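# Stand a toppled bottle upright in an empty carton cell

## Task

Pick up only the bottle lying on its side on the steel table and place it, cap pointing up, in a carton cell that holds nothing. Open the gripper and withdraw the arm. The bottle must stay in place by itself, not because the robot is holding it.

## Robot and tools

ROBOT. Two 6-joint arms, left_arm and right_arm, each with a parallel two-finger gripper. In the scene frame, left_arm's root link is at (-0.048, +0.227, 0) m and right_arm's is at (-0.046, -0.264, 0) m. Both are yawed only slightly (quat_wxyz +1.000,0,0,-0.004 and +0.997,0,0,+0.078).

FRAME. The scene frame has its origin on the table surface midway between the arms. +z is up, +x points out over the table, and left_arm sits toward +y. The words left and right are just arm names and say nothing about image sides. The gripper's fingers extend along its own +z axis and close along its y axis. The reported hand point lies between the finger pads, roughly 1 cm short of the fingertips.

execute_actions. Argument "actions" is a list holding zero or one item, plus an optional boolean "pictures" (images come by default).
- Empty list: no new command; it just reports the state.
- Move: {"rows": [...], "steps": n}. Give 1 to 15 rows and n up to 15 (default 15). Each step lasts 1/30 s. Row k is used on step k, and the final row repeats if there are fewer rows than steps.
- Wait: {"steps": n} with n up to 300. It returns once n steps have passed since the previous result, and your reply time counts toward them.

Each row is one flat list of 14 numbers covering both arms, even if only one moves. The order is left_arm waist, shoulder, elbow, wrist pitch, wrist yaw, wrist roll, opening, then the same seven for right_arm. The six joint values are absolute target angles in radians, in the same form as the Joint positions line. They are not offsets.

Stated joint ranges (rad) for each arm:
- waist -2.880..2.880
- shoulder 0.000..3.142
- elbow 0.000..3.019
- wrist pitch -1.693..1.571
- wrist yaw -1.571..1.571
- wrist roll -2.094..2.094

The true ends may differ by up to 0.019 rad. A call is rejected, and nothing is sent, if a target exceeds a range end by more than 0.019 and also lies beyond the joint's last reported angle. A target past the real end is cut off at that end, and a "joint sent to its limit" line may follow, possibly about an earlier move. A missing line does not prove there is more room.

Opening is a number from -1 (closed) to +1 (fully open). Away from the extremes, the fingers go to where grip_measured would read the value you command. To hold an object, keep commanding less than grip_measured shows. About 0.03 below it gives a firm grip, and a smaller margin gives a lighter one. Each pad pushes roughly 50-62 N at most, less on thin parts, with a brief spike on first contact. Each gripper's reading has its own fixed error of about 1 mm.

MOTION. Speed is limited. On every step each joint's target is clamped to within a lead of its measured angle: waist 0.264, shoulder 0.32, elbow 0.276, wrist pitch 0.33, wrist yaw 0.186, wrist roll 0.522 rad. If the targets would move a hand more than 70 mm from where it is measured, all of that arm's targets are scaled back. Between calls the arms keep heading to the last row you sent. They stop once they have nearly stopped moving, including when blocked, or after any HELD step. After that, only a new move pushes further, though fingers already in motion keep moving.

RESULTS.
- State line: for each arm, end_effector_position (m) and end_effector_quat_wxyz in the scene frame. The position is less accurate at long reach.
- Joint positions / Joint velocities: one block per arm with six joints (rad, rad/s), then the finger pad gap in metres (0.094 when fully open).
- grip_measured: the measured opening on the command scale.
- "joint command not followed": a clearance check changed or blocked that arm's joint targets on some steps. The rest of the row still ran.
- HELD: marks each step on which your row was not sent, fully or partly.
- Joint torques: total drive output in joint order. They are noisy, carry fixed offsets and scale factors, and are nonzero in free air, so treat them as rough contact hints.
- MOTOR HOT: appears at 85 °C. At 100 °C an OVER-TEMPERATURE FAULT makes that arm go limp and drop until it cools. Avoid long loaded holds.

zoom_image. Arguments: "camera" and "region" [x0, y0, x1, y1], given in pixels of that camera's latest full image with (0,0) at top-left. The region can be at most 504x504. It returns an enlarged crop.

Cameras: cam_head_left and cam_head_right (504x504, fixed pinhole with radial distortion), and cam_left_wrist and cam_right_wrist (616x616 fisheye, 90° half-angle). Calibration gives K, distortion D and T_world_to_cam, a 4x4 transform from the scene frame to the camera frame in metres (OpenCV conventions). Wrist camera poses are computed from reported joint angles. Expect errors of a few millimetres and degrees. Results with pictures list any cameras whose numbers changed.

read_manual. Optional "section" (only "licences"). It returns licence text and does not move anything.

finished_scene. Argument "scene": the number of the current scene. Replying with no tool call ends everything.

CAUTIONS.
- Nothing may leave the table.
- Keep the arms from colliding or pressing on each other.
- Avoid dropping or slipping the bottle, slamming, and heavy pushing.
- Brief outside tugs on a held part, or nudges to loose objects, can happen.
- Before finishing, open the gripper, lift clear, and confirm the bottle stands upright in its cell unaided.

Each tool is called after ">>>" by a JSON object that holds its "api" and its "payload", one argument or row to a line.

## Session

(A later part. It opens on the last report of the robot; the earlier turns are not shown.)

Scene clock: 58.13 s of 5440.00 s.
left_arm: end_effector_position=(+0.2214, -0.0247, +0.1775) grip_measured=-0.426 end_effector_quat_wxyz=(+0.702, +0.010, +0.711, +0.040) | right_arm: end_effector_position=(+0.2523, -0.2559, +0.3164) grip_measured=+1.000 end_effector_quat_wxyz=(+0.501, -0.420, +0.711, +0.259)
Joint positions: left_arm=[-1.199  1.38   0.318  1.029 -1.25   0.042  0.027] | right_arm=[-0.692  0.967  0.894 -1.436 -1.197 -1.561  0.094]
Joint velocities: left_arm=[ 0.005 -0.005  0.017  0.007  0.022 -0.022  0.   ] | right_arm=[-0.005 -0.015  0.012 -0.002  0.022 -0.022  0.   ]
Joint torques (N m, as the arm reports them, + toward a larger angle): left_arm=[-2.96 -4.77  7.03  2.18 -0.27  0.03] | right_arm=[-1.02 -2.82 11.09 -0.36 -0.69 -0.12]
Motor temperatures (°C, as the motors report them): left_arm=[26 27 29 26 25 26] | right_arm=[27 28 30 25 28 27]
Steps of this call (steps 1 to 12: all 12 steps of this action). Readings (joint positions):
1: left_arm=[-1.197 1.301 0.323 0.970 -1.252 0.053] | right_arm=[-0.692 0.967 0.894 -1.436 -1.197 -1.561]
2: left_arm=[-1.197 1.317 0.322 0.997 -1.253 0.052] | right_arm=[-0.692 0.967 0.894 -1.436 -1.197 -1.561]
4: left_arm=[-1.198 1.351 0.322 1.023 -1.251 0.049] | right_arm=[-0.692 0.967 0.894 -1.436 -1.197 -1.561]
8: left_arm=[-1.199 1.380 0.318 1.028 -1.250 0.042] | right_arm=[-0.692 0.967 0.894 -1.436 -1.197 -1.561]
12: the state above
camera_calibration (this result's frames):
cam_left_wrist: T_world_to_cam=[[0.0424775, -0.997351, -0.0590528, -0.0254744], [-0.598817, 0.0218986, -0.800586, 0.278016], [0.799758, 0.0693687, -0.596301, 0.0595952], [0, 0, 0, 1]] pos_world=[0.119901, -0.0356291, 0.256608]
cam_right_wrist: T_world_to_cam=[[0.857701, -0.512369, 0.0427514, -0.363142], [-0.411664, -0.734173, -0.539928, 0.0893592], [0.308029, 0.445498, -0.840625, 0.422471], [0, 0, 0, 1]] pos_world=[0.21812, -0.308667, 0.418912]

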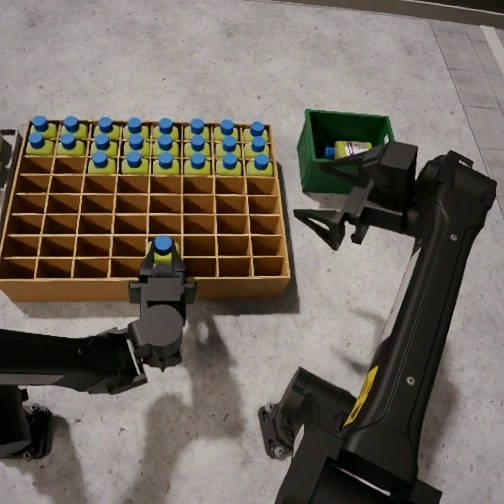

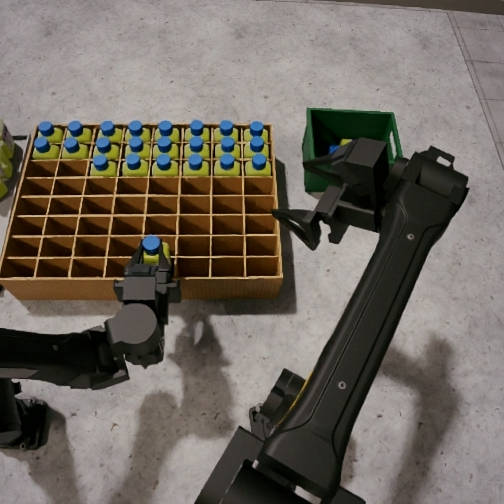

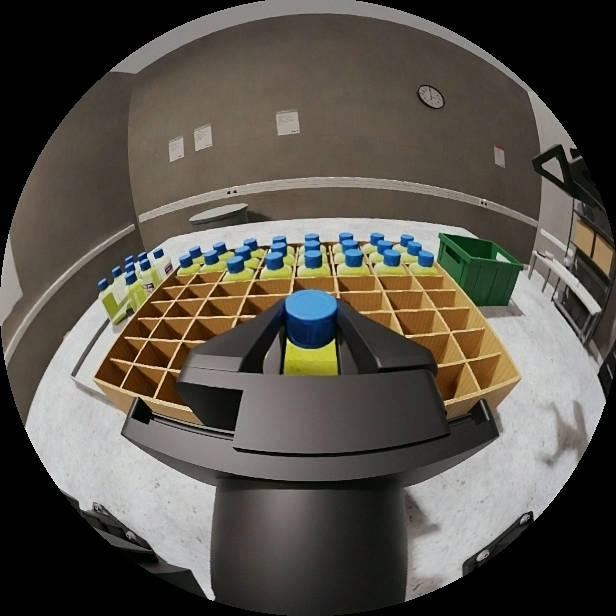

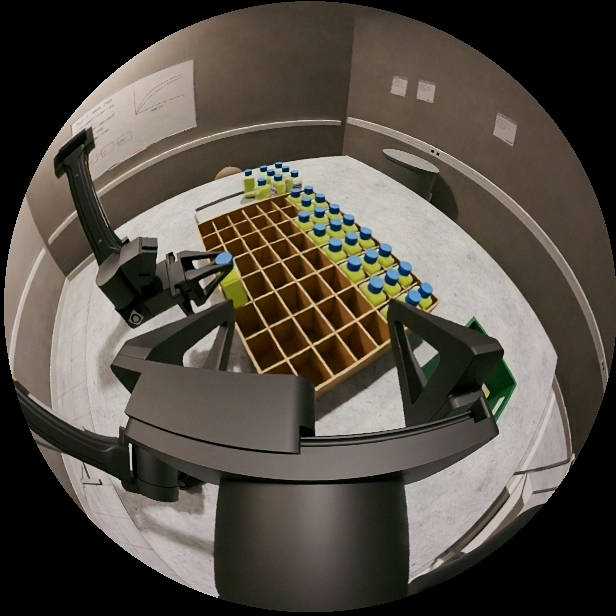

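>>> {"api": "execute_actions", "payload": {
  "actions": [
    {"rows":[[-1.205,1.48,0.302,1.2,-1.255,0.04,-0.5,-0.7,0.971,0.9,-1.45,-1.2,-1.57,1]],"steps":9}
  ],
  "pictures": false
}}

>>> {"api": "execute_actions", "payload": {
  "actions": [
    {"rows":[[-1.205,1.6,0.298,1.325,-1.255,0.04,-0.5,-0.7,0.971,0.9,-1.45,-1.2,-1.57,1]],"steps":9}
  ],
  "pictures": false
}}

>>> {"api": "execute_actions", "payload": {
  "actions": [
    {"rows":[[-1.205,1.73,0.3,1.455,-1.255,0.04,-0.5,-0.7,0.971,0.9,-1.45,-1.2,-1.57,1]]}
  ],
  "pictures": false
}}

>>> {"api": "execute_actions", "payload": {
  "actions": [
    {"rows":[[-1.205,1.73,0.3,1.455,-1.255,0.04,0.2,-0.7,0.971,0.9,-1.45,-1.2,-1.57,1]],"steps":10}
  ],
  "pictures": false
}}

>>> {"api": "execute_actions", "payload": {
  "actions": [
    {"rows":[[-1.25,1.3,0.33,0.98,-1.255,0.04,0.2,-0.7,0.971,0.9,-1.45,-1.2,-1.57,1]]}
  ]
}}

Scene clock: 62.00 s of 5440.00 s.
left_arm: end_effector_position=(+0.2203, -0.0225, +0.1549) grip_measured=-0.426 end_effector_quat_wxyz=(+0.704, +0.005, +0.709, +0.035) | right_arm: end_effector_position=(+0.2523, -0.2559, +0.3164) grip_measured=+1.000 end_effector_quat_wxyz=(+0.501, -0.420, +0.711, +0.259)
Joint positions: left_arm=[-1.2    1.495  0.298  1.177 -1.25   0.037  0.027] | right_arm=[-0.692  0.967  0.894 -1.436 -1.197 -1.561  0.094]
Joint velocities: left_arm=[-0.015 -0.005 -0.022  0.032 -0.037  0.081  0.001] | right_arm=[ 0.005 -0.015  0.007  0.002 -0.051  0.051  0.   ]
Joint torques (N m, as the arm reports them, + toward a larger angle): left_arm=[-2.47 -5.88  5.8   2.13 -0.28  0.06] | right_arm=[-1.28 -3.08 11.03 -0.71 -0.7  -0.12]
Motor temperatures (°C, as the motors report them): left_arm=[26 27 29 26 25 26] | right_arm=[27 28 30 25 28 27]
Steps of this call (steps 1 to 15: the robot went on to your last target; steps 16 to 90: nothing new was sent; then 0.57 s passed at rest; steps 91 to 99: all 9 steps of this action). Readings (joint positions):
91: left_arm=[-1.199 1.391 0.315 1.064 -1.251 0.042] | right_arm=[-0.692 0.967 0.894 -1.436 -1.197 -1.561]
92: left_arm=[-1.199 1.413 0.311 1.114 -1.251 0.042] | right_arm=[-0.692 0.967 0.894 -1.436 -1.197 -1.561]
94: left_arm=[-1.199 1.460 0.305 1.159 -1.251 0.042] | right_arm=[-0.692 0.967 0.894 -1.436 -1.197 -1.561]
98: left_arm=[-1.200 1.495 0.298 1.175 -1.250 0.037] | right_arm=[-0.692 0.967 0.894 -1.436 -1.197 -1.561]
99: the state above

Scene clock: 62.30 s of 5440.00 s.
left_arm: end_effector_position=(+0.2204, -0.0226, +0.1326) grip_measured=-0.426 end_effector_quat_wxyz=(+0.704, +0.005, +0.709, +0.036) | right_arm: end_effector_position=(+0.2523, -0.2559, +0.3164) grip_measured=+1.000 end_effector_quat_wxyz=(+0.501, -0.420, +0.711, +0.259)
Joint positions: left_arm=[-1.2    1.616  0.294  1.301 -1.252  0.037  0.027] | right_arm=[-0.692  0.967  0.894 -1.436 -1.197 -1.561  0.094]
Joint velocities: left_arm=[-0.015 -0.034 -0.007  0.081  0.022 -0.037 -0.001] | right_arm=[-0.005  0.005  0.017 -0.002  0.051  0.007  0.   ]
Joint torques (N m, as the arm reports them, + toward a larger angle): left_arm=[-2.76 -6.45  4.65  2.28 -0.19  0.06] | right_arm=[-0.86 -3.21 11.06 -0.37 -0.68 -0.11]
Motor temperatures (°C, as the motors report them): left_arm=[26 27 29 26 25 26] | right_arm=[27 28 30 25 28 27]
Steps of this call (steps 1 to 9: all 9 steps of this action). Readings (joint positions):
1: left_arm=[-1.200 1.506 0.297 1.207 -1.251 0.037] | right_arm=[-0.692 0.967 0.894 -1.436 -1.197 -1.561]
2: left_arm=[-1.200 1.529 0.297 1.250 -1.252 0.037] | right_arm=[-0.692 0.967 0.894 -1.436 -1.197 -1.561]
4: left_arm=[-1.200 1.579 0.297 1.288 -1.252 0.037] | right_arm=[-0.692 0.967 0.894 -1.436 -1.197 -1.561]
8: left_arm=[-1.200 1.617 0.294 1.298 -1.252 0.037] | right_arm=[-0.692 0.967 0.894 -1.436 -1.197 -1.561]
9: the state above

Scene clock: 62.80 s of 5440.00 s.
left_arm: end_effector_position=(+0.2204, -0.0222, +0.1189) grip_measured=-0.426 end_effector_quat_wxyz=(+0.709, -0.012, +0.705, +0.024) | right_arm: end_effector_position=(+0.2523, -0.2559, +0.3164) grip_measured=+1.000 end_effector_quat_wxyz=(+0.501, -0.420, +0.711, +0.259)
Joint positions: left_arm=[-1.201  1.723  0.297  1.447 -1.258  0.036  0.027] | right_arm=[-0.692  0.967  0.894 -1.436 -1.197 -1.561  0.094]
Joint velocities: left_arm=[-0.015 -0.005 -0.017 -0.012 -0.022 -0.007 -0.001] | right_arm=[-0.005  0.005 -0.012 -0.007 -0.022 -0.066  0.   ]
Joint torques (N m, as the arm reports them, + toward a larger angle): left_arm=[-2.49 -5.07  3.48  1.72  0.11  0.08] | right_arm=[-0.98 -3.74 10.88 -0.56 -0.64 -0.13]
Motor temperatures (°C, as the motors report them): left_arm=[26 27 29 26 25 26] | right_arm=[27 28 30 25 28 27]
Steps of this call (steps 1 to 15: all 15 steps of this action). Readings (joint positions):
1: left_arm=[-1.200 1.628 0.294 1.332 -1.253 0.037] | right_arm=[-0.692 0.967 0.894 -1.436 -1.197 -1.561]
2: left_arm=[-1.200 1.653 0.294 1.378 -1.253 0.037] | right_arm=[-0.692 0.967 0.894 -1.436 -1.197 -1.561]
4: left_arm=[-1.200 1.707 0.294 1.417 -1.253 0.037] | right_arm=[-0.692 0.967 0.894 -1.436 -1.197 -1.561]
8: left_arm=[-1.201 1.723 0.297 1.447 -1.258 0.036] | right_arm=[-0.692 0.967 0.894 -1.436 -1.197 -1.561]
15: the state above

Scene clock: 63.13 s of 5440.00 s.
left_arm: end_effector_position=(+0.2204, -0.0222, +0.1190) grip_measured=+0.197 end_effector_quat_wxyz=(+0.709, -0.012, +0.705, +0.023) | right_arm: end_effector_position=(+0.2523, -0.2559, +0.3164) grip_measured=+1.000 end_effector_quat_wxyz=(+0.501, -0.420, +0.711, +0.259)
Joint positions: left_arm=[-1.201  1.723  0.297  1.447 -1.258  0.036  0.056] | right_arm=[-0.692  0.967  0.894 -1.436 -1.197 -1.561  0.094]
Joint velocities: left_arm=[-0.015 -0.005 -0.007 -0.002  0.022 -0.095 -0.   ] | right_arm=[-0.005 -0.015  0.002  0.002 -0.022  0.022  0.   ]
Joint torques (N m, as the arm reports them, + toward a larger angle): left_arm=[-2.69 -5.05  3.58  1.7   0.11  0.08] | right_arm=[-0.91 -3.18 10.96 -0.36 -0.67 -0.09]
Motor temperatures (°C, as the motors report them): left_arm=[26 27 29 26 25 26] | right_arm=[27 28 30 25 28 27]
Steps of this call (steps 1 to 10: all 10 steps of this action). Readings (joint positions):
1: left_arm=[-1.201 1.723 0.297 1.447 -1.258 0.036] | right_arm=[-0.692 0.967 0.894 -1.436 -1.197 -1.561]
2: left_arm=[-1.201 1.723 0.297 1.447 -1.258 0.036] | right_arm=[-0.692 0.967 0.894 -1.436 -1.197 -1.561]
4: left_arm=[-1.201 1.723 0.297 1.447 -1.258 0.036] | right_arm=[-0.692 0.967 0.894 -1.436 -1.197 -1.561]
8: left_arm=[-1.201 1.723 0.297 1.447 -1.258 0.036] | right_arm=[-0.692 0.967 0.894 -1.436 -1.197 -1.561]
10: the state above

Scene clock: 63.63 s of 5440.00 s.
left_arm: end_effector_position=(+0.2082, -0.0321, +0.1954) grip_measured=+0.197 end_effector_quat_wxyz=(+0.707, +0.010, +0.707, +0.012) | right_arm: end_effector_position=(+0.2523, -0.2559, +0.3164) grip_measured=+1.000 end_effector_quat_wxyz=(+0.501, -0.420, +0.711, +0.259)
Joint positions: left_arm=[-1.246  1.305  0.32   0.985 -1.257  0.031  0.056] | right_arm=[-0.692  0.967  0.894 -1.436 -1.197 -1.561  0.094]
Joint velocities: left_arm=[-0.005  0.044  0.007 -0.022  0.037  0.007  0.001] | right_arm=[ 0.005  0.005 -0.007 -0.007  0.007 -0.022  0.   ]
Joint torques (N m, as the arm reports them, + toward a larger angle): left_arm=[-2.65 -4.14  8.29  1.26  0.04  0.11] | right_arm=[-0.55 -3.94 11.29 -0.46 -0.65 -0.09]
Motor temperatures (°C, as the motors report them): left_arm=[26 27 29 26 25 26] | right_arm=[27 28 30 25 28 27]
Steps of this call (steps 1 to 15: all 15 steps of this action). Readings (joint positions):
1: left_arm=[-1.204 1.690 0.299 1.379 -1.261 0.030] | right_arm=[-0.692 0.967 0.894 -1.436 -1.197 -1.561]
2: left_arm=[-1.212 1.612 0.302 1.259 -1.259 0.031] | right_arm=[-0.692 0.967 0.894 -1.436 -1.197 -1.561]
4: left_arm=[-1.232 1.422 0.306 1.083 -1.257 0.031] | right_arm=[-0.692 0.967 0.894 -1.436 -1.197 -1.561]
8: left_arm=[-1.246 1.239 0.320 1.012 -1.257 0.031] | right_arm=[-0.692 0.967 0.894 -1.436 -1.197 -1.561]
15: the state above
camera_calibration (this result's frames):
cam_left_wrist: T_world_to_cam=[[0.00371805, -0.999831, -0.018015, -0.031288], [-0.589157, 0.0123664, -0.807924, 0.283756], [0.80801, 0.0136176, -0.589011, 0.0764175], [0, 0, 0, 1]] pos_world=[0.105547, -0.0358323, 0.273701]
cam_right_wrist: T_world_to_cam=[[0.857701, -0.512369, 0.0427514, -0.363142], [-0.411664, -0.734173, -0.539928, 0.0893592], [0.308029, 0.445498, -0.840625, 0.422471], [0, 0, 0, 1]] pos_world=[0.21812, -0.308667, 0.418912]

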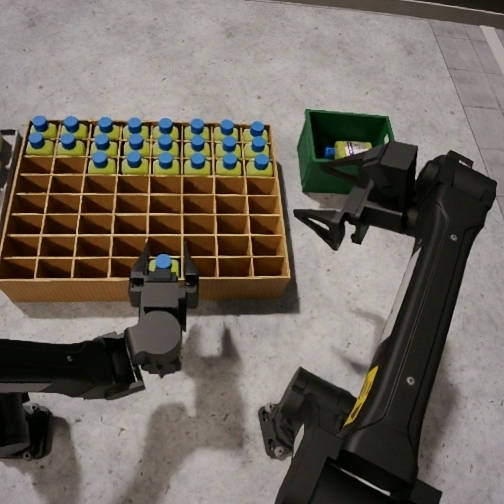

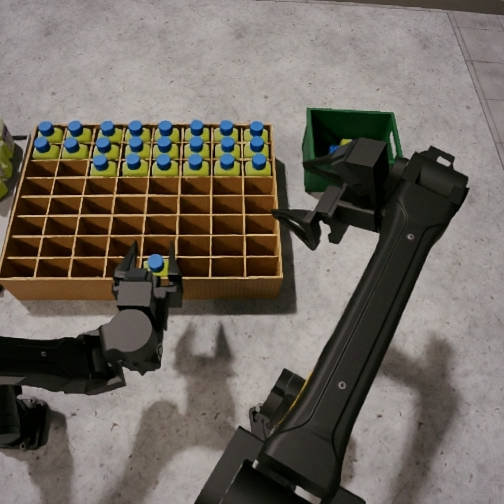

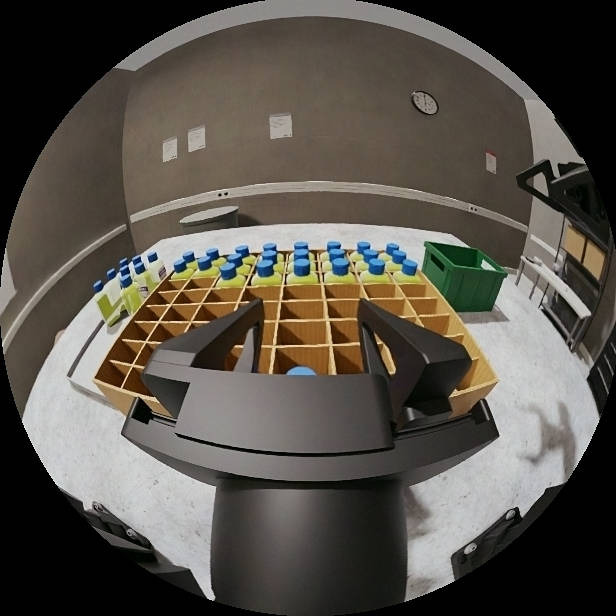

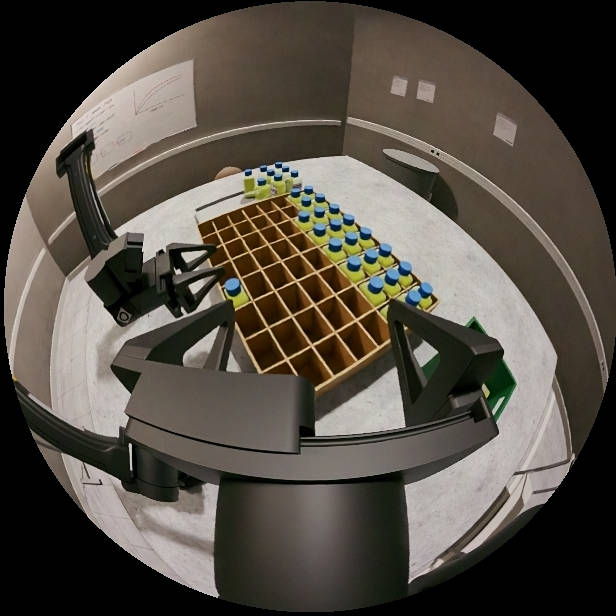

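>>> {"api": "finished_scene", "payload": {
  "scene": 1
}}

The scene is finished: the task was done.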